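# Move red foam block or yellow sponge to desk

## Task

Look at the shelves at the far end of the aisle. If a red foam block is there, move it onto the desk; if none is there, move the yellow sponge from the coffee table onto the desk. Every other object must stay on its own shelf, table or counter. The coffee table must be standing upright when you finish. The robot must not tip over or be left leaning. The moved item must rest on the desk unaided, not held there by the robot.

## Robot and tools

ROBOT. A Hello Robot Stretch 4 with one arm: an omni-wheel base, a lift sliding on a mast, an arm that telescopes forward, a three-joint wrist and a two-finger gripper. It stands about 1.6 m tall; the base rim lies within 0.23 m of the base origin. Loose objects may occasionally get nudged by something else.

FRAMES. Base frame: origin on the floor below the base centre, x forward, y left, z up. hand_pose is reported in this frame and marks a point between the open fingertips; with all wrist joints at 0 its axes line up with the base frame. The printed hand position may be somewhat off. The odometry frame is the base frame as it was when the scene began.

execute_actions. Argument "actions": a list holding exactly one action, or empty (then it only returns state and images). Optional "cameras": list of names from head_camera, head_left_camera, head_right_camera, wrist_camera, all; omitted, null or ["all"] gives every camera, [] gives none; an unknown name rejects the call. An action holds "base", "joints" or both, plus optional "pace" and "contact_limits"; alternatively it holds only "end_of_arm". All motions in one action start together.
- "base": one command only, each a relative offset from where the base last reported itself. {"translate_m": d} drives straight, forward positive, -2 to 2 m. {"strafe_m": d} slides sideways, left positive, -2 to 2 m. {"rotate_rad": d} spins in place, counter-clockwise (left) positive, -3.2 to 3.2 rad.
- "joints": absolute targets by name (not offsets). lift_m 0 to 1.2 m; arm_m 0 to 0.55 m extension; wrist_yaw_rad -1.134 to 4.276 (0 points forward, positive turns left, 3.14 is folded back, above 3.4 the arm may block it); wrist_pitch_rad -1.117 to 4.259 (0 level, 1.57 pointing down); wrist_roll_rad -1.117 to 4.259 (0 keeps fingers at equal height, positive turns clockwise viewed from behind); gripper_m -0.038 to 0.141 m, the fingertip gap (below 0 they squeeze together). Done tolerances: lift and arm ±0.004, yaw and roll ±0.02, pitch ±0.05, gripper ±0.004. A joint target past its range gets clipped and executed with a note; any other bad value or unknown key rejects the call with no motion.
- "pace": "slow", "default" (if omitted), "fast" or "max". Base speed 0.1/0.3/0.4/0.6 m/s, turning 1/2/3/4 rad/s respectively; with the lift above 0.2 these are further capped, down to 0.3 m/s and 1 rad/s at lift_m 1.2.
- "contact_limits": {"arm_m": value} from 0 (gentlest) to 0.75 (firmest), default 0.5; the arm stops when it pushes harder.
- {"end_of_arm": "enable_torque"} re-enables wrist or gripper motors that shut off; they then hold in place.
Anything you leave out of an action may still be driving toward its previous target without the status showing it. If a result reports a stop, the remaining execute_actions, wait and finished_scene calls in that same reply are skipped.

wait: {"seconds": 0 to 10}; commands nothing, returns state and images.
zoom_image: {"camera": name, "region": [x0, y0, x1, y1]} in pixels of that camera's latest full image, top-left is (0, 0), at most 504 by 504.
finished_scene: {"scene": current scene number}; final, reports success. Only call it once the item sits on the desk by itself. Replying without any tool call ends everything.

CAMERAS. head_camera sits atop the mast looking forward and down (420x560); rotate the base to look around. head_left_camera and head_right_camera are fisheyes beside it, aimed more steeply down, showing base and arm. wrist_camera looks along the fingers, fingertips near the bottom of its image. Calibration gives K and T_world_to_cam mapping base frame to camera; small per-camera errors exist, larger for the wrist camera due to joint readings.

RESULT LINES. base_status and joint_status: "done" (for the base, wheels turned the full amount even if slipping); "off_target" (stopped short, may still push); "contact_stop_at_<key>" (hit something; that part goes slack, a slack lift can sag, slack wheels can roll); "limit_stop_at_<name>"; "time_out"; "torque_fault" (wrist motor limp until enable_torque). on_its_own lists uncommanded effects; "held at" there is a target, not a position. lidar_m: 12 distances in metres, 30-degree sectors, 1st straight ahead going counter-clockwise (4th left, 7th behind, 10th right); "-" is nothing seen or closer than 0.25 m; sees roughly 0.15 m up to robot height, misses glass and thin legs. wrist_depth_mm: 7x7 grid of depths, 100 to 2000 mm, robot body included. base_odometry counts wheel turns; heading -3.142 to 3.142, left positive. If turned_by_wheels and turned_by_imu differ by over about 0.1 rad, the base likely bumped or slipped. base_tilt in degrees, forward and right positive, with a fixed bias up to about 1.5. motor_effort: percent, bracket is the peak; each has a fixed offset and noise; wheel positive means turning right.

GRIPPING. Command gripper_m under the object's width; tighter squeezes harder and pulls it toward the wrist. The gripper reading and "done" do not prove a grasp; at commands of 0 or above, a firm hold shows in gripper effort. If fingertips jam on a surface, raise the lift.

AVOID. Tipping: with over 1 kg held and arm_m above 0.2, do not drive or turn, especially fast; steady pushes or pulls with a high gripper also risk it. Past 6 degrees of lean, limit_stop_at_tilt leaves lift, arm and wheels slack. limit_stop_at_own_body can occur with pitch below -0.2 combined with roll below -0.4 or above 4; move away from the body. To unfold at the start, send lift_m 0.4 with wrist_yaw_rad 0. Avoid knocking over the coffee table, dropping or slamming objects, hard impacts and torque faults. Fewer and quicker motions are better.

Each tool is called as name(argument=value, ...) on one line, values as JSON.

## Session

execute_actions(actions=[])

Scene clock: 0.00 s.
base_odometry: x=+0.000 y=+0.000 heading=+0.000 (m, m, rad; odometry frame)
turned_by_wheels: +0.000 (rad since the last result)
turned_by_imu: +0.000 (rad since the last result)
base_tilt: forward=+0.0 right=-0.2 (deg)
lidar_m: 1.64 2.75 1.46 1.03 0.98 1.01 1.03 0.94 0.98 1.30 1.10 1.14
base_status: not commanded
joint_positions: lift_m=+0.221 arm_m=-0.002 wrist_yaw_rad=+3.139 wrist_pitch_rad=+0.000 wrist_roll_rad=+0.008 gripper_m=+0.057
joint_status: not commanded
motor_effort: lift_m=+20 arm_m=-1 wrist_yaw_rad=+0 wrist_pitch_rad=-4 wrist_roll_rad=-1 gripper_m=-4 wheel_0=-1 wheel_1=+0 wheel_2=-1 (%)
hand_pose: x=-0.1193 y=+0.0881 z=+0.3997 quat_wxyz=(+0.001, +0.000, +0.004, +1.000) (m; base frame)
wrist_depth_mm: - 133 1160 1336 1708 1863 1098 / - 122 197 1366 1708 1863 1576 / 105 135 201 1397 1756 1863 1537 / 135 151 1182 1397 1756 1863 1576 / 904 1042 1160 1397 1756 1863 1618 / 917 1008 198 1229 1118 1366 1182 / 878 854 960 - 917 946 946
pictures: head_camera, head_left_camera, head_right_camera, wrist_camera
Images, in order (width x height): head_camera 420x560, head_left_camera 420x672, head_right_camera 420x672, wrist_camera 616x392.

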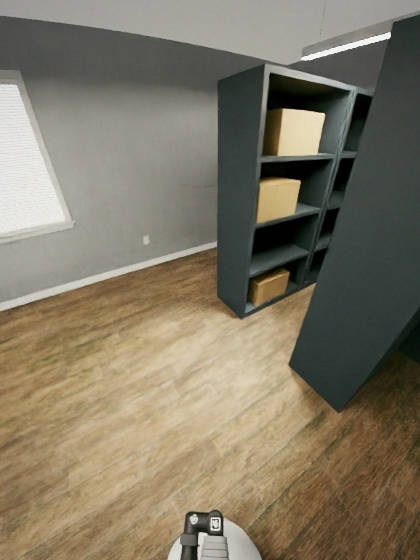

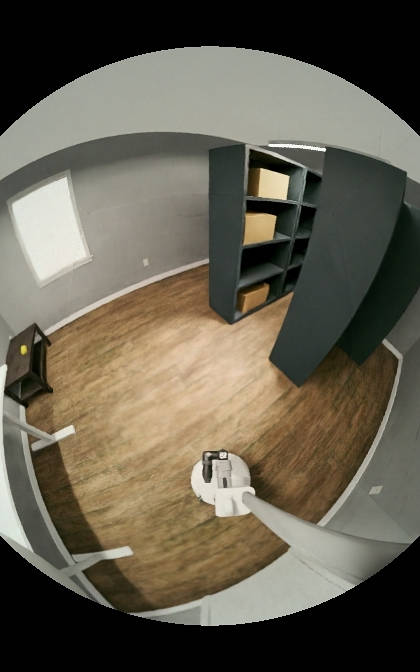

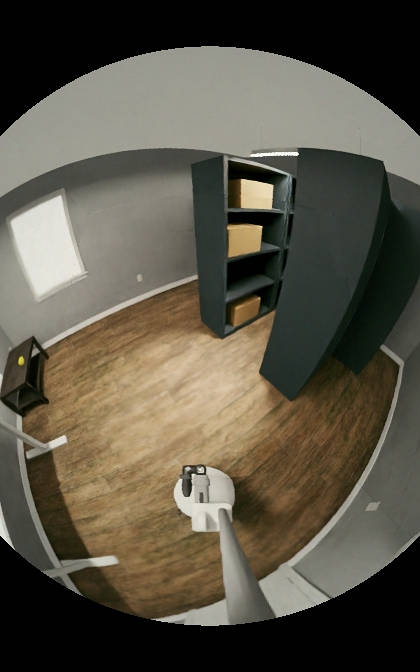

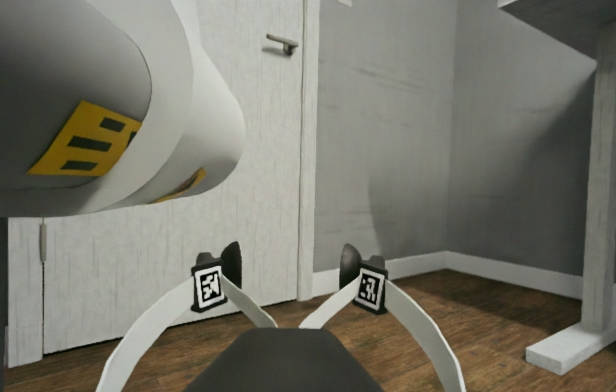

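execute_actions(actions=[{"base":{"rotate_rad":-0.97},"pace":"fast"}], cameras=[])

execute_actions(actions=[{"base":{"strafe_m":0.91},"pace":"max"}], cameras=["head_camera"])

execute_actions(actions=[{"base":{"translate_m":0.6},"pace":"max","joints":{"lift_m":0.4,"wrist_yaw_rad":0}}])

Scene clock: 2.90 s.
base_odometry: x=+0.000 y=+0.000 heading=-0.969 (m, m, rad; odometry frame)
turned_by_wheels: -0.969 (rad since the last result)
turned_by_imu: -0.968 (rad since the last result)
base_tilt: forward=+0.0 right=-0.2 (deg)
lidar_m: 1.12 1.15 1.63 2.77 1.39 1.04 0.98 1.05 0.97 0.94 1.01 1.41
base_status: done
joint_positions: lift_m=+0.221 arm_m=-0.002 wrist_yaw_rad=+3.139 wrist_pitch_rad=+0.000 wrist_roll_rad=+0.008 gripper_m=+0.057
joint_status: not commanded
motor_effort: lift_m=+20(20) arm_m=-1(1) wrist_yaw_rad=+0(0) wrist_pitch_rad=-7(5) wrist_roll_rad=+0(1) gripper_m=-6(4) wheel_0=+4(12) wheel_1=+1(11) wheel_2=+3(6) (%)
hand_pose: x=-0.1193 y=+0.0881 z=+0.3997 quat_wxyz=(+0.001, +0.000, +0.004, +1.000) (m; base frame)
wrist_depth_mm: - 133 1160 1229 1229 1308 1308 / - 122 196 1863 1808 1708 - / 105 135 201 1983 1921 1983 1983 / 135 150 1921 1983 1983 1983 - / 1576 1983 1983 1921 1983 1983 1983 / 1255 1281 198 1205 1138 1366 1430 / 904 854 960 - 917 946 960
pictures: none
No camera images: the call's "cameras" was empty. Leave "cameras" out to get every camera's image.

Scene clock: 5.77 s.
base_odometry: x=+0.750 y=+0.515 heading=-0.969 (m, m, rad; odometry frame)
turned_by_wheels: +0.000 (rad since the last result)
turned_by_imu: +0.002 (rad since the last result)
base_tilt: forward=+0.1 right=-0.2 (deg)
lidar_m: 1.16 1.16 1.93 1.84 1.72 1.39 0.95 1.01 1.48 1.86 1.97 1.15
base_status: done
joint_positions: lift_m=+0.221 arm_m=-0.002 wrist_yaw_rad=+3.139 wrist_pitch_rad=+0.000 wrist_roll_rad=+0.008 gripper_m=+0.057
joint_status: not commanded
motor_effort: lift_m=+20(20) arm_m=-1(1) wrist_yaw_rad=-1(0) wrist_pitch_rad=-6(5) wrist_roll_rad=-1(1) gripper_m=-2(1) wheel_0=-1(19) wheel_1=-1(16) wheel_2=+0(2) (%)
hand_pose: x=-0.1193 y=+0.0881 z=+0.3997 quat_wxyz=(+0.001, +0.000, +0.004, +1.000) (m; base frame)
wrist_depth_mm: - 133 1060 1229 1983 1983 1983 / - 122 197 1808 1921 1983 - / 105 135 201 1921 1983 1983 1983 / 135 151 1921 1983 1921 1921 1983 / 1863 1921 1983 1921 1921 1708 1863 / 1255 1255 198 1205 1118 1366 1397 / 891 842 960 - 917 931 960
pictures: head_camera
Images, in order (width x height): head_camera 420x560.

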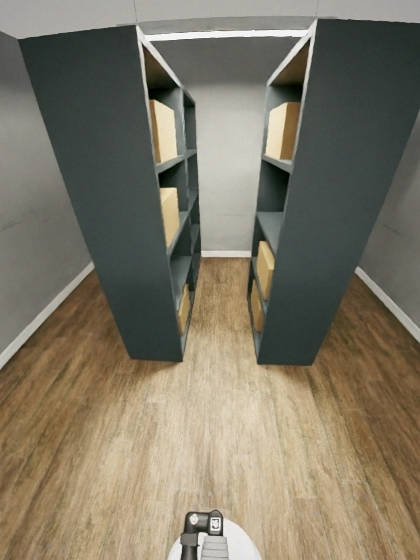

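Scene clock: 8.27 s.
base_odometry: x=+1.090 y=+0.020 heading=-0.969 (m, m, rad; odometry frame)
turned_by_wheels: +0.001 (rad since the last result)
turned_by_imu: +0.002 (rad since the last result)
base_tilt: forward=+0.0 right=-0.1 (deg)
lidar_m: 1.08 0.60 0.75 1.85 1.95 1.92 1.89 1.67 1.96 1.87 0.71 0.60
base_status: done
joint_positions: lift_m=+0.400 arm_m=-0.002 wrist_yaw_rad=+0.000 wrist_pitch_rad=+0.000 wrist_roll_rad=+0.008 gripper_m=+0.057
joint_status: all done
motor_effort: lift_m=+23(27) arm_m=-1(1) wrist_yaw_rad=-1(7) wrist_pitch_rad=-4(8) wrist_roll_rad=-3(0) gripper_m=-4(4) wheel_0=+3(11) wheel_1=+2(10) wheel_2=+1(18) (%)
hand_pose: x=+0.4575 y=-0.0873 z=+0.5780 quat_wxyz=(+1.000, +0.004, +0.000, +0.000) (m; base frame)
wrist_depth_mm: 842 976 - - 1160 778 683 / 1138 1160 - - 1160 500 327 / 1138 1160 - - 931 492 322 / 1118 1160 - - 917 500 324 / 634 1160 - - 1205 504 322 / 788 854 198 1661 768 778 319 / 627 878 1255 - 891 609 319
pictures: head_camera, head_left_camera, head_right_camera, wrist_camera
camera_calibration (this result's frames):
wrist_camera: T_world_to_cam=[[-0.0340129, -0.998768, 0.0361448, -0.10212], [-0.0474032, -0.0345128, -0.998279, 0.640776], [0.998297, -0.0356678, -0.0461709, -0.203691], [0, 0, 0, 1]] pos_world=[0.230246, -0.087144, 0.63396]
Images, in order (width x height): head_camera 420x560, head_left_camera 420x672, head_right_camera 420x672, wrist_camera 616x392.

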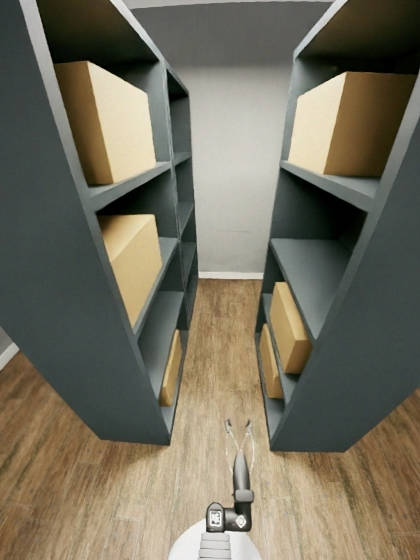

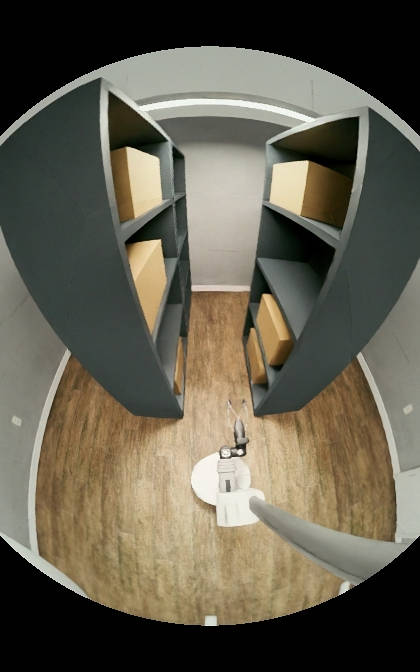

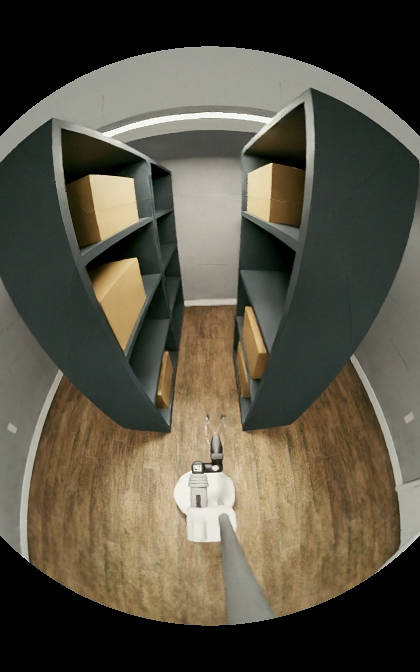

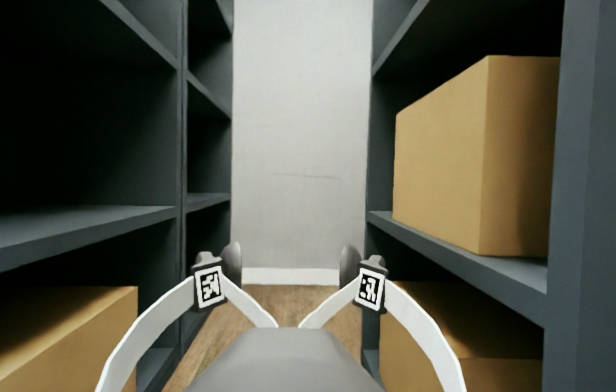

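execute_actions(actions=[{"base":{"rotate_rad":-0.02}}], cameras=[])

execute_actions(actions=[{"base":{"translate_m":0.8},"pace":"fast"}], cameras=["head_camera"])

Scene clock: 9.50 s.
base_odometry: x=+1.090 y=+0.020 heading=-0.988 (m, m, rad; odometry frame)
turned_by_wheels: -0.019 (rad since the last result)
turned_by_imu: -0.019 (rad since the last result)
base_tilt: forward=+0.0 right=-0.2 (deg)
lidar_m: 1.17 0.59 0.73 1.86 1.94 1.93 1.90 1.63 1.95 1.88 0.75 0.60
base_status: done
joint_positions: lift_m=+0.400 arm_m=-0.002 wrist_yaw_rad=+0.000 wrist_pitch_rad=+0.000 wrist_roll_rad=+0.008 gripper_m=+0.057
joint_status: not commanded
motor_effort: lift_m=+23(23) arm_m=-1(1) wrist_yaw_rad=-1(1) wrist_pitch_rad=-6(6) wrist_roll_rad=-2(1) gripper_m=-4(3) wheel_0=+4(8) wheel_1=+1(8) wheel_2=+3(11) (%)
hand_pose: x=+0.4575 y=-0.0874 z=+0.5780 quat_wxyz=(+1.000, +0.004, +0.000, +0.000) (m; base frame)
wrist_depth_mm: 854 991 - - 917 768 315 / 1138 1138 - - 1182 504 312 / 1118 1160 - - 866 500 310 / 1138 1160 - - 831 508 307 / 683 1160 - - 768 508 307 / 788 891 198 1708 759 723 304 / 621 946 1308 - 820 609 307
pictures: none
No camera images: the call's "cameras" was empty. Leave "cameras" out to get every camera's image.

Scene clock: 12.80 s.
base_odometry: x=+1.530 y=-0.647 heading=-0.988 (m, m, rad; odometry frame)
turned_by_wheels: +0.000 (rad since the last result)
turned_by_imu: +0.002 (rad since the last result)
base_tilt: forward=+0.0 right=-0.2 (deg)
lidar_m: 1.16 0.41 0.30 0.28 0.30 2.70 2.74 2.65 0.32 0.29 0.32 0.44
base_status: done
joint_positions: lift_m=+0.400 arm_m=-0.002 wrist_yaw_rad=+0.000 wrist_pitch_rad=+0.000 wrist_roll_rad=+0.008 gripper_m=+0.057
joint_status: not commanded
motor_effort: lift_m=+23(23) arm_m=-1(1) wrist_yaw_rad=-1(1) wrist_pitch_rad=-6(7) wrist_roll_rad=+0(1) gripper_m=-3(6) wheel_0=+4(11) wheel_1=+3(11) wheel_2=-2(15) (%)
hand_pose: x=+0.4575 y=-0.0874 z=+0.5780 quat_wxyz=(+1.000, +0.004, +0.000, +0.000) (m; base frame)
wrist_depth_mm: 842 1008 1336 1366 1366 1366 373 / 1229 1281 1366 1366 1397 1336 373 / 1281 1281 1366 1366 1366 1366 375 / 1160 1308 1366 1366 1397 1366 379 / 683 1308 1366 1397 1397 1366 382 / 1281 1308 198 1397 1397 421 329 / 1098 1098 1308 - 1281 392 387
pictures: head_camera
Images, in order (width x height): head_camera 420x560.

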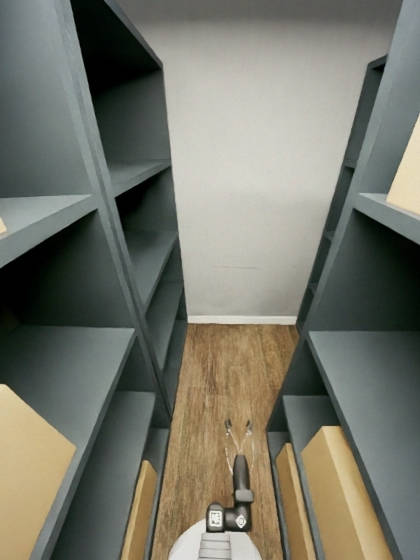

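execute_actions(actions=[{"base":{"translate_m":0.75},"pace":"fast","joints":{"wrist_yaw_rad":-0.0}}])

Scene clock: 16.43 s.
base_odometry: x=+1.944 y=-1.273 heading=-0.987 (m, m, rad; odometry frame)
turned_by_wheels: +0.001 (rad since the last result)
turned_by_imu: +0.002 (rad since the last result)
base_tilt: forward=+0.0 right=-0.3 (deg)
lidar_m: 0.82 0.42 0.30 0.27 0.30 0.43 - 0.45 0.32 0.46 0.81 0.87
base_status: done
joint_positions: lift_m=+0.400 arm_m=-0.002 wrist_yaw_rad=+0.000 wrist_pitch_rad=+0.000 wrist_roll_rad=+0.008 gripper_m=+0.057
joint_status: all done
motor_effort: lift_m=+23(23) arm_m=-1(1) wrist_yaw_rad=+0(1) wrist_pitch_rad=-4(5) wrist_roll_rad=-1(1) gripper_m=-4(2) wheel_0=+5(11) wheel_1=+4(9) wheel_2=+0(16) (%)
hand_pose: x=+0.4575 y=-0.0874 z=+0.5780 quat_wxyz=(+1.000, +0.004, +0.000, +0.000) (m; base frame)
wrist_depth_mm: 580 585 597 597 603 609 621 / 580 585 597 603 609 615 621 / 585 591 597 603 615 615 627 / 574 603 603 609 615 621 627 / 574 603 609 615 621 621 640 / 591 603 199 615 621 640 640 / 591 615 615 - 634 640 654
pictures: head_camera, head_left_camera, head_right_camera, wrist_camera
camera_calibration (this result's frames):
wrist_camera: T_world_to_cam=[[-0.0343633, -0.998756, 0.0361447, -0.10206], [-0.0474155, -0.0344961, -0.998279, 0.640778], [0.998284, -0.036018, -0.0461711, -0.203689], [0, 0, 0, 1]] pos_world=[0.230215, -0.0871655, 0.63396]
Images, in order (width x height): head_camera 420x560, head_left_camera 420x672, head_right_camera 420x672, wrist_camera 616x392.

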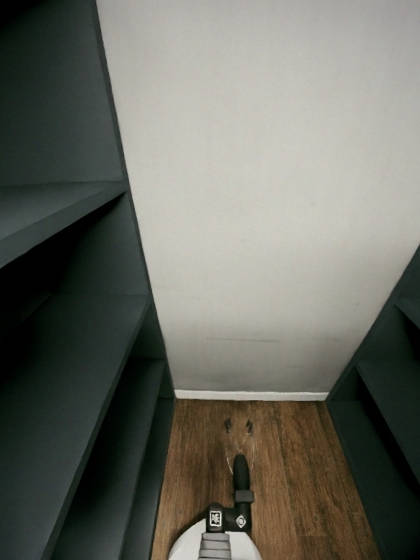

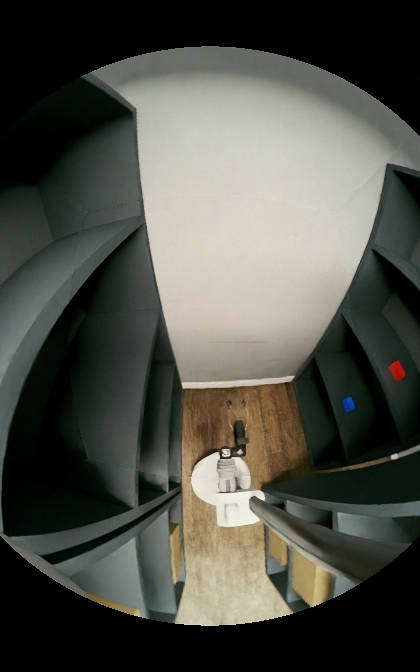

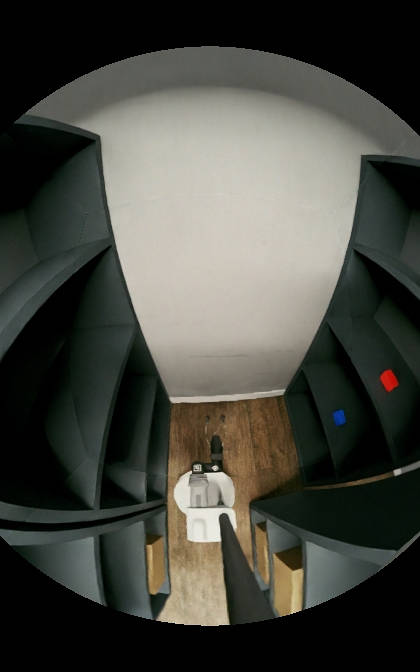

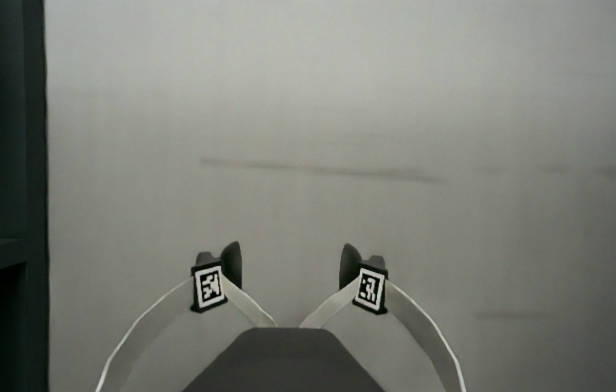

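execute_actions(actions=[{"base":{"translate_m":0.25},"pace":"fast","joints":{"lift_m":0.7,"gripper_m":0.13}}], cameras=[])

execute_actions(actions=[{"base":{"rotate_rad":-1.44},"joints":{"lift_m":0.87}}], cameras=["head_camera","wrist_camera"])

Scene clock: 20.43 s.
base_odometry: x=+2.081 y=-1.482 heading=-0.987 (m, m, rad; odometry frame)
turned_by_wheels: +0.000 (rad since the last result)
turned_by_imu: +0.000 (rad since the last result)
base_tilt: forward=+0.0 right=-0.2 (deg)
lidar_m: 0.57 0.42 0.30 0.28 0.30 0.41 1.23 0.48 0.52 0.76 0.79 0.60
base_status: done
joint_positions: lift_m=+0.700 arm_m=-0.002 wrist_yaw_rad=+0.000 wrist_pitch_rad=+0.000 wrist_roll_rad=+0.008 gripper_m=+0.130
joint_status: all done
motor_effort: lift_m=+25(26) arm_m=-1(1) wrist_yaw_rad=+0(1) wrist_pitch_rad=-5(3) wrist_roll_rad=-1(1) gripper_m=-2(5) wheel_0=+3(12) wheel_1=+2(11) wheel_2=-2(13) (%)
hand_pose: x=+0.4575 y=-0.0874 z=+0.8779 quat_wxyz=(+1.000, +0.004, +0.000, +0.000) (m; base frame)
wrist_depth_mm: 338 342 347 349 353 357 359 / 340 345 347 351 355 359 364 / 343 347 349 355 359 364 366 / 345 351 353 357 364 364 370 / 349 349 355 362 362 368 373 / 351 351 357 362 366 373 375 / 353 357 359 - 370 375 379
pictures: none
No camera images: the call's "cameras" was empty. Leave "cameras" out to get every camera's image.

Scene clock: 22.40 s.
base_odometry: x=+2.081 y=-1.482 heading=-2.426 (m, m, rad; odometry frame)
turned_by_wheels: -1.439 (rad since the last result)
turned_by_imu: -1.437 (rad since the last result)
base_tilt: forward=+0.1 right=-0.2 (deg)
lidar_m: 0.76 0.72 0.58 0.58 0.37 0.29 0.29 0.34 0.49 0.81 0.49 0.61
base_status: done
joint_positions: lift_m=+0.870 arm_m=-0.002 wrist_yaw_rad=+0.000 wrist_pitch_rad=+0.000 wrist_roll_rad=+0.008 gripper_m=+0.130
joint_status: all done
motor_effort: lift_m=+25(24) arm_m=-1(1) wrist_yaw_rad=+0(1) wrist_pitch_rad=-4(4) wrist_roll_rad=-2(0) gripper_m=+0(1) wheel_0=+5(10) wheel_1=+3(12) wheel_2=+5(8) (%)
hand_pose: x=+0.4575 y=-0.0874 z=+1.0478 quat_wxyz=(+1.000, +0.004, +0.000, +0.000) (m; base frame)
wrist_depth_mm: 715 798 778 768 750 654 500 / 741 1025 991 1008 976 640 504 / 741 1025 1025 976 976 640 508 / 741 991 1025 1008 976 627 500 / 603 574 640 559 569 530 500 / 759 891 1042 1008 991 559 504 / 759 1008 1042 - 991 564 500
pictures: head_camera, wrist_camera
camera_calibration (this result's frames):
wrist_camera: T_world_to_cam=[[-0.0344532, -0.998753, 0.0361443, -0.119026], [-0.047401, -0.0344921, -0.99828, 1.10979], [0.998282, -0.0361073, -0.0461535, -0.18202], [0, 0, 0, 1]] pos_world=[0.230211, -0.0871709, 1.10378]
Images, in order (width x height): head_camera 420x560, wrist_camera 616x392.

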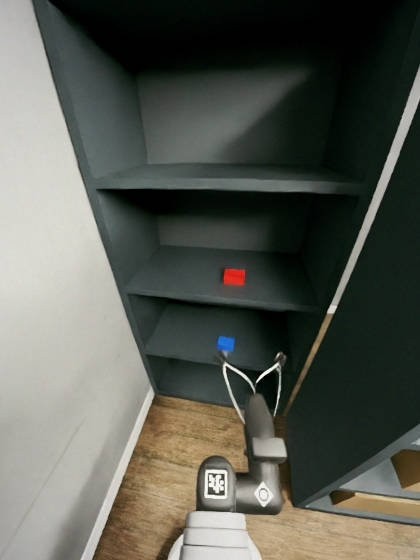

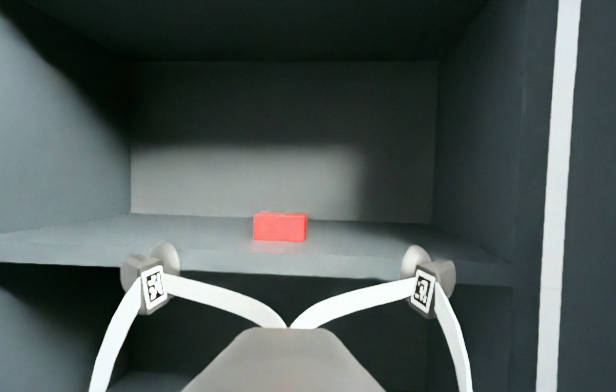

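execute_actions(actions=[{"base":{"strafe_m":0.022},"pace":"fast","joints":{"lift_m":0.92,"arm_m":0.33,"wrist_pitch_rad":0.25,"gripper_m":0.141}}], cameras=["head_camera","wrist_camera"])

Scene clock: 24.97 s.
base_odometry: x=+2.096 y=-1.498 heading=-2.426 (m, m, rad; odometry frame)
turned_by_wheels: +0.000 (rad since the last result)
turned_by_imu: +0.000 (rad since the last result)
base_tilt: forward=+0.1 right=-0.1 (deg)
lidar_m: 0.77 0.71 0.55 0.55 0.36 0.28 0.28 0.36 0.49 0.80 0.49 0.65
base_status: done
joint_positions: lift_m=+0.920 arm_m=+0.329 wrist_yaw_rad=+0.000 wrist_pitch_rad=+0.252 wrist_roll_rad=+0.008 gripper_m=+0.141
joint_status: all done
motor_effort: lift_m=+25(28) arm_m=+5(5) wrist_yaw_rad=+0(1) wrist_pitch_rad=-5(5) wrist_roll_rad=+0(1) gripper_m=-1(3) wheel_0=-3(10) wheel_1=+2(14) wheel_2=+0(3) (%)
hand_pose: x=+0.7793 y=-0.0874 z=+1.0258 quat_wxyz=(+0.992, +0.004, +0.126, +0.000) (m; base frame)
wrist_depth_mm: 634 621 615 597 591 574 539 / 654 661 640 627 609 603 530 / 627 683 668 654 634 627 521 / 449 459 469 334 500 512 473 / 309 312 319 317 329 338 345 / 248 239 236 227 225 240 254 / 683 778 243 - 232 225 221
pictures: head_camera, wrist_camera
camera_calibration (this result's frames):
wrist_camera: T_world_to_cam=[[-0.0241333, -0.998758, 0.0435884, -0.122765], [-0.295215, -0.0345369, -0.954806, 1.25162], [0.955126, -0.0359105, -0.294015, -0.216409], [0, 0, 0, 1]] pos_world=[0.573234, -0.0871568, 1.13678]
Images, in order (width x height): head_camera 420x560, wrist_camera 616x392.

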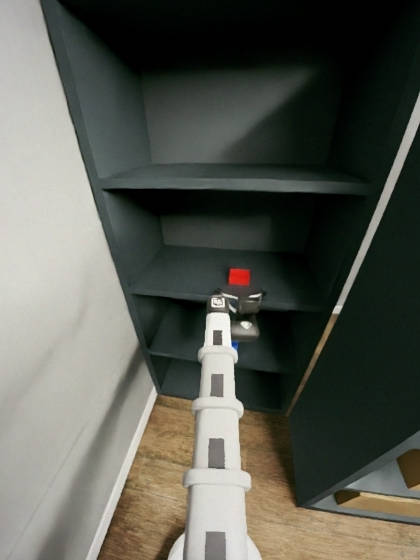

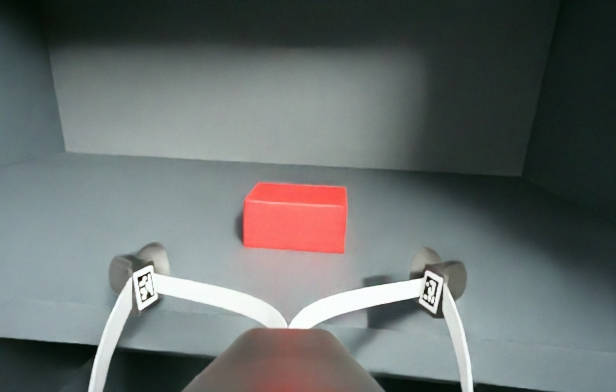

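execute_actions(actions=[{"joints":{"lift_m":0.91,"arm_m":0.455}}], cameras=["wrist_camera"])

Scene clock: 27.07 s.
base_odometry: x=+2.096 y=-1.498 heading=-2.426 (m, m, rad; odometry frame)
turned_by_wheels: +0.000 (rad since the last result)
turned_by_imu: +0.000 (rad since the last result)
base_tilt: forward=+0.1 right=-0.1 (deg)
lidar_m: 0.75 0.72 0.55 0.56 0.37 0.29 0.28 0.36 0.48 0.84 0.49 0.64
base_status: not commanded
joint_positions: lift_m=+0.910 arm_m=+0.454 wrist_yaw_rad=+0.000 wrist_pitch_rad=+0.252 wrist_roll_rad=+0.008 gripper_m=+0.141
joint_status: all done
motor_effort: lift_m=+14(19) arm_m=+6(6) wrist_yaw_rad=-1(1) wrist_pitch_rad=-7(4) wrist_roll_rad=-1(1) gripper_m=-2(0) wheel_0=-3(3) wheel_1=+2(2) wheel_2=+0(0) (%)
hand_pose: x=+0.9043 y=-0.0874 z=+1.0167 quat_wxyz=(+0.992, +0.004, +0.126, +0.000) (m; base frame)
wrist_depth_mm: 521 508 500 484 477 466 455 / 544 530 517 504 496 484 477 / 564 559 539 530 512 504 496 / 418 433 442 455 469 480 484 / 289 291 262 201 272 315 324 / 220 203 196 190 197 224 239 / 178 179 187 - 186 186 190
pictures: wrist_camera
camera_calibration (this result's frames):
wrist_camera: T_world_to_cam=[[-0.0242059, -0.998756, 0.0435892, -0.119305], [-0.295252, -0.0345148, -0.954796, 1.27979], [0.955113, -0.0359815, -0.294049, -0.338427], [0, 0, 0, 1]] pos_world=[0.698207, -0.0871622, 1.12762]
Images, in order (width x height): wrist_camera 616x392.

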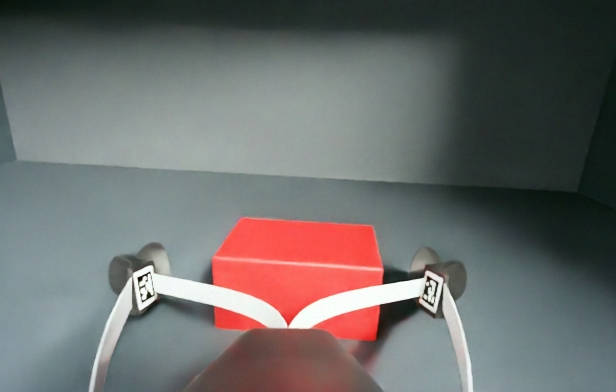

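execute_actions(actions=[{"joints":{"gripper_m":0.035}}], cameras=["wrist_camera"])

execute_actions(actions=[{"joints":{"lift_m":0.94}}], cameras=["wrist_camera"])

Scene clock: 29.83 s.
base_odometry: x=+2.096 y=-1.498 heading=-2.426 (m, m, rad; odometry frame)
turned_by_wheels: +0.000 (rad since the last result)
turned_by_imu: +0.000 (rad since the last result)
base_tilt: forward=+0.1 right=-0.2 (deg)
lidar_m: 0.76 0.72 0.56 0.55 0.36 0.29 0.28 0.36 0.48 0.83 0.50 0.64
base_status: not commanded
joint_positions: lift_m=+0.910 arm_m=+0.454 wrist_yaw_rad=+0.000 wrist_pitch_rad=+0.252 wrist_roll_rad=+0.008 gripper_m=+0.036
joint_status: all done
motor_effort: lift_m=+14(14) arm_m=+5(6) wrist_yaw_rad=+0(0) wrist_pitch_rad=-5(4) wrist_roll_rad=+1(0) gripper_m=-28(24) wheel_0=-3(3) wheel_1=+2(2) wheel_2=+0(0) (%)
hand_pose: x=+0.9043 y=-0.0874 z=+1.0166 quat_wxyz=(+0.992, +0.004, +0.126, +0.000) (m; base frame)
wrist_depth_mm: 517 508 496 484 473 466 459 / 549 530 517 508 492 484 473 / 564 554 544 525 512 508 496 / 421 427 439 455 466 484 480 / 287 293 189 191 293 315 322 / 219 178 180 176 182 234 238 / 171 179 179 - 184 181 190
pictures: wrist_camera
camera_calibration (this result's frames):
wrist_camera: T_world_to_cam=[[-0.024201, -0.998756, 0.0435921, -0.119311], [-0.295359, -0.0345151, -0.954763, 1.27982], [0.95508, -0.0359816, -0.294157, -0.338289], [0, 0, 0, 1]] pos_world=[0.698212, -0.0871622, 1.12761]
Images, in order (width x height): wrist_camera 616x392.

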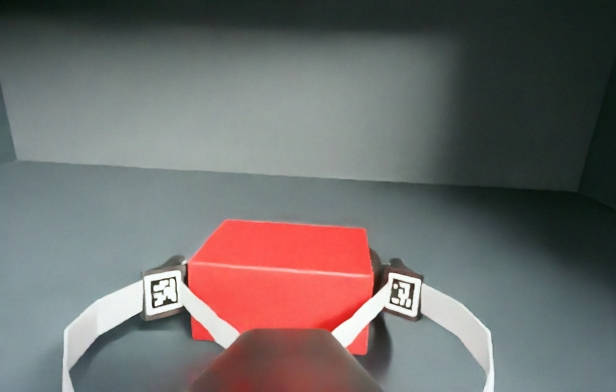

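Scene clock: 30.73 s.
base_odometry: x=+2.096 y=-1.498 heading=-2.426 (m, m, rad; odometry frame)
turned_by_wheels: +0.000 (rad since the last result)
turned_by_imu: +0.000 (rad since the last result)
base_tilt: forward=+0.0 right=-0.2 (deg)
lidar_m: 0.77 0.71 0.56 0.55 0.37 0.28 0.27 0.33 0.49 0.83 0.50 0.65
base_status: not commanded
joint_positions: lift_m=+0.940 arm_m=+0.454 wrist_yaw_rad=+0.000 wrist_pitch_rad=+0.252 wrist_roll_rad=+0.008 gripper_m=+0.036
joint_status: all done
motor_effort: lift_m=+25(27) arm_m=+5(5) wrist_yaw_rad=-1(1) wrist_pitch_rad=-4(7) wrist_roll_rad=+0(1) gripper_m=-25(26) wheel_0=-3(3) wheel_1=+2(2) wheel_2=+0(0) (%)
hand_pose: x=+0.9043 y=-0.0874 z=+1.0457 quat_wxyz=(+0.992, +0.004, +0.126, +0.000) (m; base frame)
wrist_depth_mm: 521 508 492 488 477 466 459 / 544 535 517 500 496 488 477 / 569 559 539 535 521 500 492 / 508 521 535 544 535 530 508 / 351 355 190 192 355 384 389 / 266 178 180 176 182 286 291 / 208 218 220 - 224 220 230
pictures: wrist_camera
camera_calibration (this result's frames):
wrist_camera: T_world_to_cam=[[-0.0241936, -0.998756, 0.0435961, -0.120589], [-0.295521, -0.034515, -0.954712, 1.30765], [0.95503, -0.0359815, -0.294319, -0.329518], [0, 0, 0, 1]] pos_world=[0.69822, -0.0871622, 1.1567]
Images, in order (width x height): wrist_camera 616x392.

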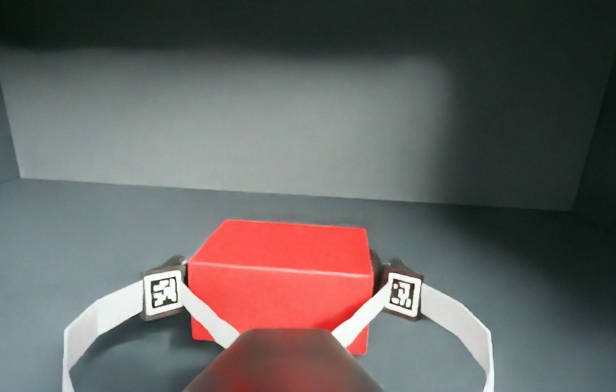

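Back out the way I came.

execute_actions(actions=[{"joints":{"arm_m":0},"pace":"fast"}], cameras=[])

execute_actions(actions=[{"base":{"rotate_rad":1.432}}], cameras=[])

execute_actions(actions=[{"base":{"translate_m":-2},"pace":"fast"}], cameras=[])

execute_actions(actions=[{"base":{"rotate_rad":-2.85},"pace":"fast"}])

Scene clock: 34.27 s.
base_odometry: x=+2.096 y=-1.498 heading=-2.426 (m, m, rad; odometry frame)
turned_by_wheels: +0.000 (rad since the last result)
turned_by_imu: +0.000 (rad since the last result)
base_tilt: forward=+0.1 right=-0.2 (deg)
lidar_m: 0.77 0.71 0.56 0.55 0.38 0.29 0.28 0.37 0.48 0.82 0.50 0.65
base_status: not commanded
joint_positions: lift_m=+0.940 arm_m=+0.001 wrist_yaw_rad=+0.000 wrist_pitch_rad=+0.253 wrist_roll_rad=+0.008 gripper_m=+0.036
joint_status: all done
motor_effort: lift_m=+25(25) arm_m=-5(5) wrist_yaw_rad=+0(1) wrist_pitch_rad=-6(7) wrist_roll_rad=-1(2) gripper_m=-24(27) wheel_0=-3(3) wheel_1=+2(2) wheel_2=+0(0) (%)
hand_pose: x=+0.4512 y=-0.0875 z=+1.0456 quat_wxyz=(+0.992, +0.004, +0.126, -0.001) (m; base frame)
wrist_depth_mm: 699 931 931 917 904 732 477 / 707 976 960 946 931 715 492 / 707 891 991 960 960 699 504 / 634 654 603 615 569 574 512 / 732 991 190 191 1025 668 525 / 715 178 180 176 182 580 530 / 723 831 842 - 854 640 525
pictures: none
No camera images: the call's "cameras" was empty. Leave "cameras" out to get every camera's image.

Scene clock: 36.33 s.
base_odometry: x=+2.096 y=-1.498 heading=-0.995 (m, m, rad; odometry frame)
turned_by_wheels: +1.431 (rad since the last result)
turned_by_imu: +1.428 (rad since the last result)
base_tilt: forward=+0.0 right=-0.2 (deg)
lidar_m: 0.55 0.42 0.29 0.28 0.30 0.42 1.15 0.50 0.55 0.77 0.81 0.59
base_status: done
joint_positions: lift_m=+0.940 arm_m=+0.001 wrist_yaw_rad=+0.000 wrist_pitch_rad=+0.253 wrist_roll_rad=+0.008 gripper_m=+0.036
joint_status: not commanded
motor_effort: lift_m=+25(25) arm_m=-6(6) wrist_yaw_rad=+0(0) wrist_pitch_rad=-8(6) wrist_roll_rad=-2(1) gripper_m=-28(24) wheel_0=-5(10) wheel_1=-2(9) wheel_2=-4(10) (%)
hand_pose: x=+0.4512 y=-0.0874 z=+1.0457 quat_wxyz=(+0.992, +0.004, +0.126, +0.000) (m; base frame)
wrist_depth_mm: 285 289 291 294 297 300 303 / 297 300 303 307 309 314 317 / 312 314 317 322 325 329 332 / 327 330 334 334 342 345 349 / 340 343 190 192 349 362 368 / 355 178 180 176 182 377 387 / 379 384 384 - 397 404 410
pictures: none
No camera images: the call's "cameras" was empty. Leave "cameras" out to get every camera's image.

Scene clock: 43.10 s.
base_odometry: x=+1.007 y=+0.179 heading=-0.995 (m, m, rad; odometry frame)
turned_by_wheels: -0.001 (rad since the last result)
turned_by_imu: -0.005 (rad since the last result)
base_tilt: forward=+0.0 right=-0.2 (deg)
lidar_m: 1.15 0.75 0.96 1.84 1.90 1.76 1.42 1.45 1.97 1.90 1.00 0.77
base_status: done
joint_positions: lift_m=+0.940 arm_m=+0.001 wrist_yaw_rad=+0.000 wrist_pitch_rad=+0.253 wrist_roll_rad=+0.008 gripper_m=+0.036
joint_status: not commanded
motor_effort: lift_m=+25(25) arm_m=-5(6) wrist_yaw_rad=+0(0) wrist_pitch_rad=-7(5) wrist_roll_rad=-1(1) gripper_m=-24(27) wheel_0=-6(11) wheel_1=-5(10) wheel_2=+1(12) (%)
hand_pose: x=+0.4512 y=-0.0874 z=+1.0457 quat_wxyz=(+0.992, +0.004, +0.126, +0.000) (m; base frame)
wrist_depth_mm: 585 1205 - - 1229 462 430 / 591 917 - - 1308 459 452 / 591 931 - - 1281 477 473 / 591 1366 - - 1118 496 492 / 1205 1366 189 191 831 521 521 / 539 177 180 176 182 539 544 / 544 1025 1537 - 831 569 591
pictures: none
No camera images: the call's "cameras" was empty. Leave "cameras" out to get every camera's image.

Scene clock: 46.00 s.
base_odometry: x=+1.007 y=+0.179 heading=+2.438 (m, m, rad; odometry frame)
turned_by_wheels: -2.849 (rad since the last result)
turned_by_imu: -2.845 (rad since the last result)
base_tilt: forward=+0.1 right=-0.1 (deg)
lidar_m: 1.36 1.67 1.90 1.92 0.78 0.78 0.76 0.82 1.86 1.84 1.85 1.37
base_status: done
joint_positions: lift_m=+0.940 arm_m=+0.001 wrist_yaw_rad=+0.000 wrist_pitch_rad=+0.253 wrist_roll_rad=+0.008 gripper_m=+0.036
joint_status: not commanded
motor_effort: lift_m=+24(25) arm_m=-5(6) wrist_yaw_rad=+1(1) wrist_pitch_rad=-7(4) wrist_roll_rad=+0(0) gripper_m=-26(28) wheel_0=+4(9) wheel_1=+2(12) wheel_2=+3(1) (%)
hand_pose: x=+0.4512 y=-0.0875 z=+1.0458 quat_wxyz=(+0.992, +0.004, +0.126, -0.001) (m; base frame)
wrist_depth_mm: 1983 - 1983 1808 1808 1708 1618 / - - - 1983 1863 1756 1708 / - - 1983 1756 1464 1808 1708 / - - - - - 1921 1808 / - - 189 192 1983 1921 1756 / 1983 178 180 176 182 1921 1397 / 1499 1576 1576 - 1618 1576 1499
pictures: head_camera, head_left_camera, head_right_camera, wrist_camera
camera_calibration (this result's frames):
wrist_camera: T_world_to_cam=[[-0.0244109, -0.998751, 0.0436059, -0.131529], [-0.295747, -0.0344517, -0.954645, 1.17384], [0.954954, -0.0362, -0.294536, 0.103455], [0, 0, 0, 1]] pos_world=[0.245152, -0.0871787, 1.1568]
Images, in order (width x height): head_camera 420x560, head_left_camera 420x672, head_right_camera 420x672, wrist_camera 616x392.

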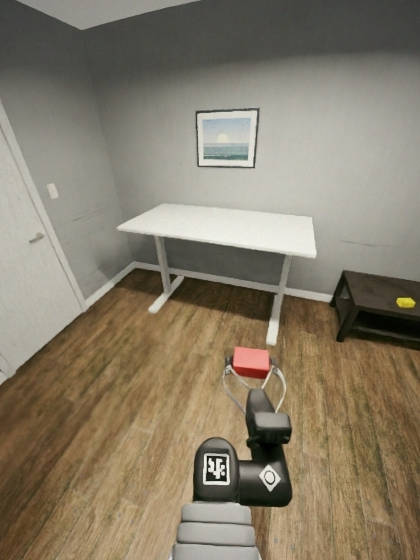

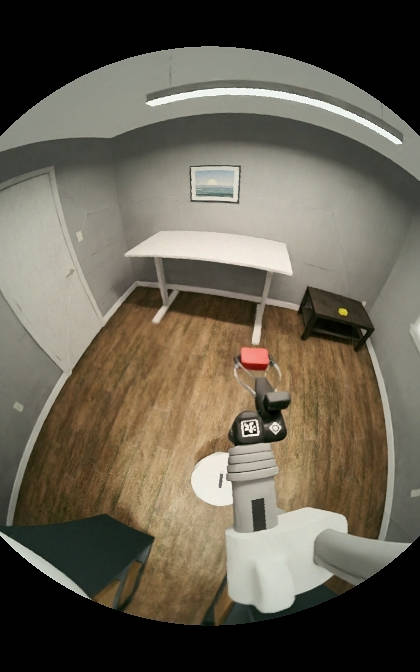

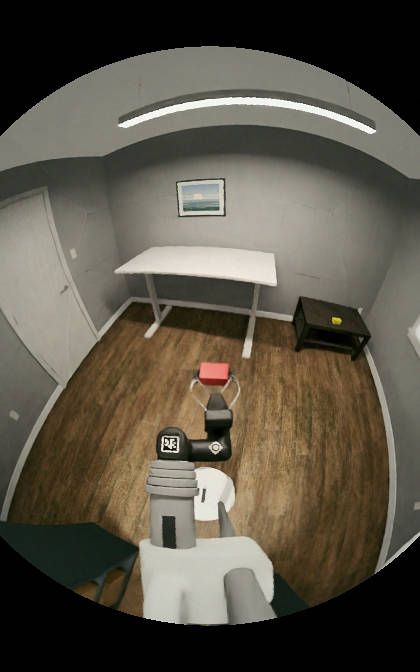

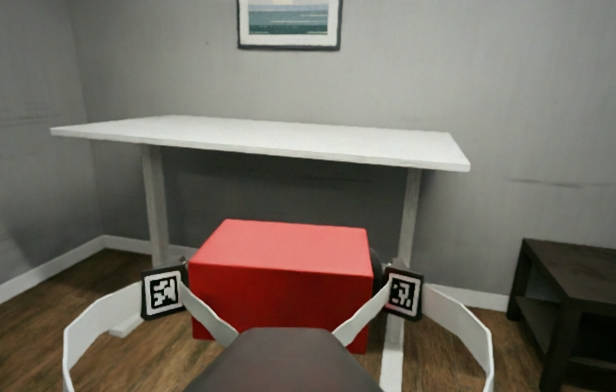

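execute_actions(actions=[{"base":{"translate_m":0.75},"joints":{"arm_m":0.42,"lift_m":0.91},"pace":"fast"}], cameras=["head_camera","wrist_camera"])

Scene clock: 50.03 s.
base_odometry: x=+0.435 y=+0.664 heading=+2.439 (m, m, rad; odometry frame)
turned_by_wheels: +0.001 (rad since the last result)
turned_by_imu: +0.002 (rad since the last result)
base_tilt: forward=+0.0 right=-0.2 (deg)
lidar_m: 0.67 0.77 1.67 1.68 2.00 1.42 1.51 1.66 2.03 1.70 0.75 0.65
base_status: done
joint_positions: lift_m=+0.910 arm_m=+0.419 wrist_yaw_rad=+0.000 wrist_pitch_rad=+0.253 wrist_roll_rad=+0.008 gripper_m=+0.036
joint_status: all done
motor_effort: lift_m=+15(21) arm_m=+6(8) wrist_yaw_rad=-1(1) wrist_pitch_rad=-7(5) wrist_roll_rad=+0(1) gripper_m=-27(26) wheel_0=+5(10) wheel_1=+4(9) wheel_2=-2(13) (%)
hand_pose: x=+0.8693 y=-0.0874 z=+1.0165 quat_wxyz=(+0.992, +0.004, +0.126, +0.000) (m; base frame)
wrist_depth_mm: 931 891 842 798 750 707 676 / 1008 931 878 820 778 732 699 / 1008 946 904 854 809 759 741 / 544 559 580 591 603 621 654 / 375 382 189 191 379 410 418 / 286 178 180 176 182 303 312 / 224 232 234 - 240 236 247
pictures: head_camera, wrist_camera
camera_calibration (this result's frames):
wrist_camera: T_world_to_cam=[[-0.0240786, -0.998759, 0.0436031, -0.12024], [-0.295629, -0.0345515, -0.954678, 1.2695], [0.954999, -0.0358777, -0.29443, -0.304552], [0, 0, 0, 1]] pos_world=[0.663254, -0.087154, 1.12754]
Images, in order (width x height): head_camera 420x560, wrist_camera 616x392.

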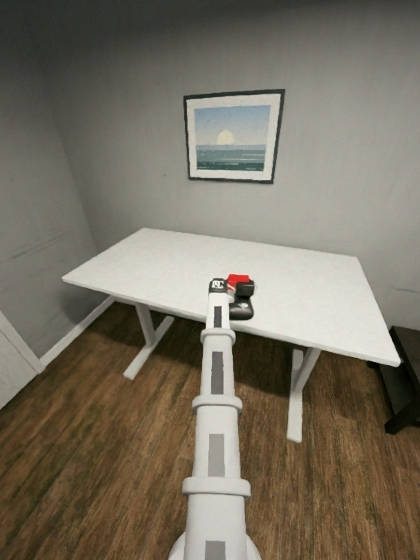

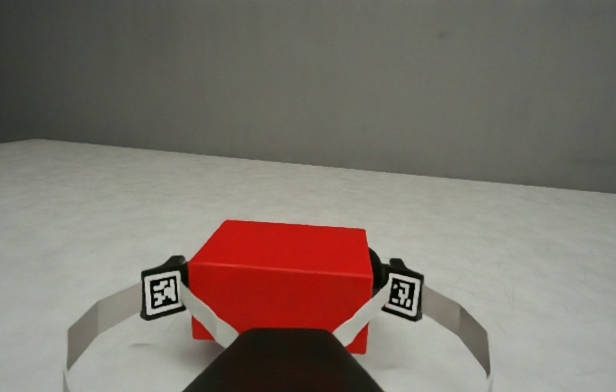

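Depth comparison: 0.041 lower.

execute_actions(actions=[{"joints":{"lift_m":0.87}}], cameras=[])

execute_actions(actions=[{"joints":{"gripper_m":0.125}}], cameras=[])

execute_actions(actions=[{"joints":{"arm_m":0.25,"lift_m":0.9},"pace":"fast"}], cameras=["wrist_camera"])

Scene clock: 51.93 s.
base_odometry: x=+0.435 y=+0.664 heading=+2.439 (m, m, rad; odometry frame)
turned_by_wheels: +0.000 (rad since the last result)
turned_by_imu: +0.000 (rad since the last result)
base_tilt: forward=+0.1 right=-0.3 (deg)
lidar_m: 0.66 0.79 1.67 1.68 2.01 1.41 1.51 1.68 2.04 1.73 0.75 0.65
base_status: not commanded
joint_positions: lift_m=+0.870 arm_m=+0.419 wrist_yaw_rad=+0.000 wrist_pitch_rad=+0.253 wrist_roll_rad=+0.008 gripper_m=+0.036
joint_status: all done
motor_effort: lift_m=+15(16) arm_m=+5(5) wrist_yaw_rad=-1(0) wrist_pitch_rad=-4(6) wrist_roll_rad=-1(2) gripper_m=-25(25) wheel_0=+5(5) wheel_1=+4(4) wheel_2=-2(2) (%)
hand_pose: x=+0.8693 y=-0.0874 z=+0.9766 quat_wxyz=(+0.992, +0.004, +0.126, +0.000) (m; base frame)
wrist_depth_mm: 946 891 831 788 750 707 676 / 976 917 878 820 768 741 699 / 778 809 854 831 798 759 732 / 418 427 445 455 466 480 496 / 290 294 189 192 291 317 322 / 221 178 180 176 182 235 238 / 172 180 181 - 186 181 190
pictures: none
No camera images: the call's "cameras" was empty. Leave "cameras" out to get every camera's image.

Scene clock: 53.73 s.
base_odometry: x=+0.435 y=+0.664 heading=+2.439 (m, m, rad; odometry frame)
turned_by_wheels: +0.000 (rad since the last result)
turned_by_imu: +0.000 (rad since the last result)
base_tilt: forward=+0.1 right=-0.2 (deg)
lidar_m: 0.66 0.79 1.68 1.68 2.00 1.42 1.51 1.67 2.05 1.72 0.74 0.66
base_status: not commanded
joint_positions: lift_m=+0.870 arm_m=+0.419 wrist_yaw_rad=+0.000 wrist_pitch_rad=+0.253 wrist_roll_rad=+0.008 gripper_m=+0.125
joint_status: all done
motor_effort: lift_m=+15(14) arm_m=+5(5) wrist_yaw_rad=-1(1) wrist_pitch_rad=-7(5) wrist_roll_rad=-1(0) gripper_m=+1(26) wheel_0=+5(5) wheel_1=+4(3) wheel_2=-2(2) (%)
hand_pose: x=+0.8693 y=-0.0874 z=+0.9766 quat_wxyz=(+0.992, +0.004, +0.126, +0.000) (m; base frame)
wrist_depth_mm: 960 891 831 798 732 707 676 / 991 931 878 831 788 723 699 / 759 809 866 842 809 759 723 / 424 433 449 455 469 484 500 / 290 293 213 202 290 315 324 / 220 204 199 192 202 236 238 / 179 177 187 - 186 182 190
pictures: none
No camera images: the call's "cameras" was empty. Leave "cameras" out to get every camera's image.

Scene clock: 55.07 s.
base_odometry: x=+0.435 y=+0.664 heading=+2.439 (m, m, rad; odometry frame)
turned_by_wheels: +0.000 (rad since the last result)
turned_by_imu: +0.000 (rad since the last result)
base_tilt: forward=+0.0 right=-0.2 (deg)
lidar_m: 0.66 0.80 1.66 1.68 2.02 1.42 1.50 1.68 2.03 1.71 0.72 0.65
base_status: not commanded
joint_positions: lift_m=+0.900 arm_m=+0.251 wrist_yaw_rad=+0.000 wrist_pitch_rad=+0.252 wrist_roll_rad=+0.008 gripper_m=+0.125
joint_status: all done
motor_effort: lift_m=+25(25) arm_m=-5(5) wrist_yaw_rad=+1(1) wrist_pitch_rad=-7(5) wrist_roll_rad=+0(0) gripper_m=-1(3) wheel_0=+5(5) wheel_1=+4(4) wheel_2=-2(2) (%)
hand_pose: x=+0.7012 y=-0.0875 z=+1.0058 quat_wxyz=(+0.992, +0.004, +0.126, -0.001) (m; base frame)
wrist_depth_mm: 1138 1078 1008 946 891 854 798 / 1205 1118 1060 991 931 904 842 / 946 991 1060 1008 960 917 866 / 512 525 539 404 569 585 603 / 353 357 364 366 377 387 394 / 271 248 252 267 257 286 291 / 960 239 229 - 228 223 233
pictures: wrist_camera
camera_calibration (this result's frames):
wrist_camera: T_world_to_cam=[[-0.0243772, -0.998752, 0.0435987, -0.123685], [-0.295466, -0.0344655, -0.954731, 1.20948], [0.955042, -0.0361556, -0.294257, -0.147404], [0, 0, 0, 1]] pos_world=[0.495121, -0.0871753, 1.11674]
Images, in order (width x height): wrist_camera 616x392.

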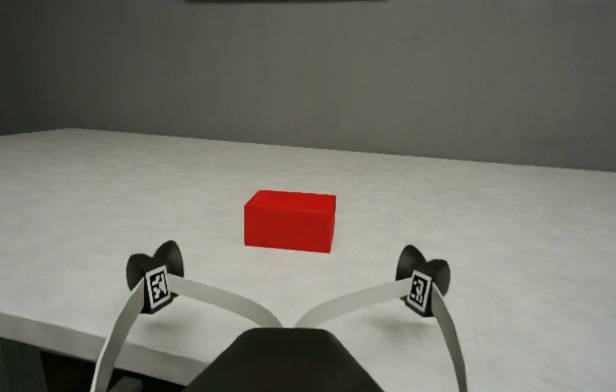

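finished_scene(scene=1)

The scene is finished: the task was done.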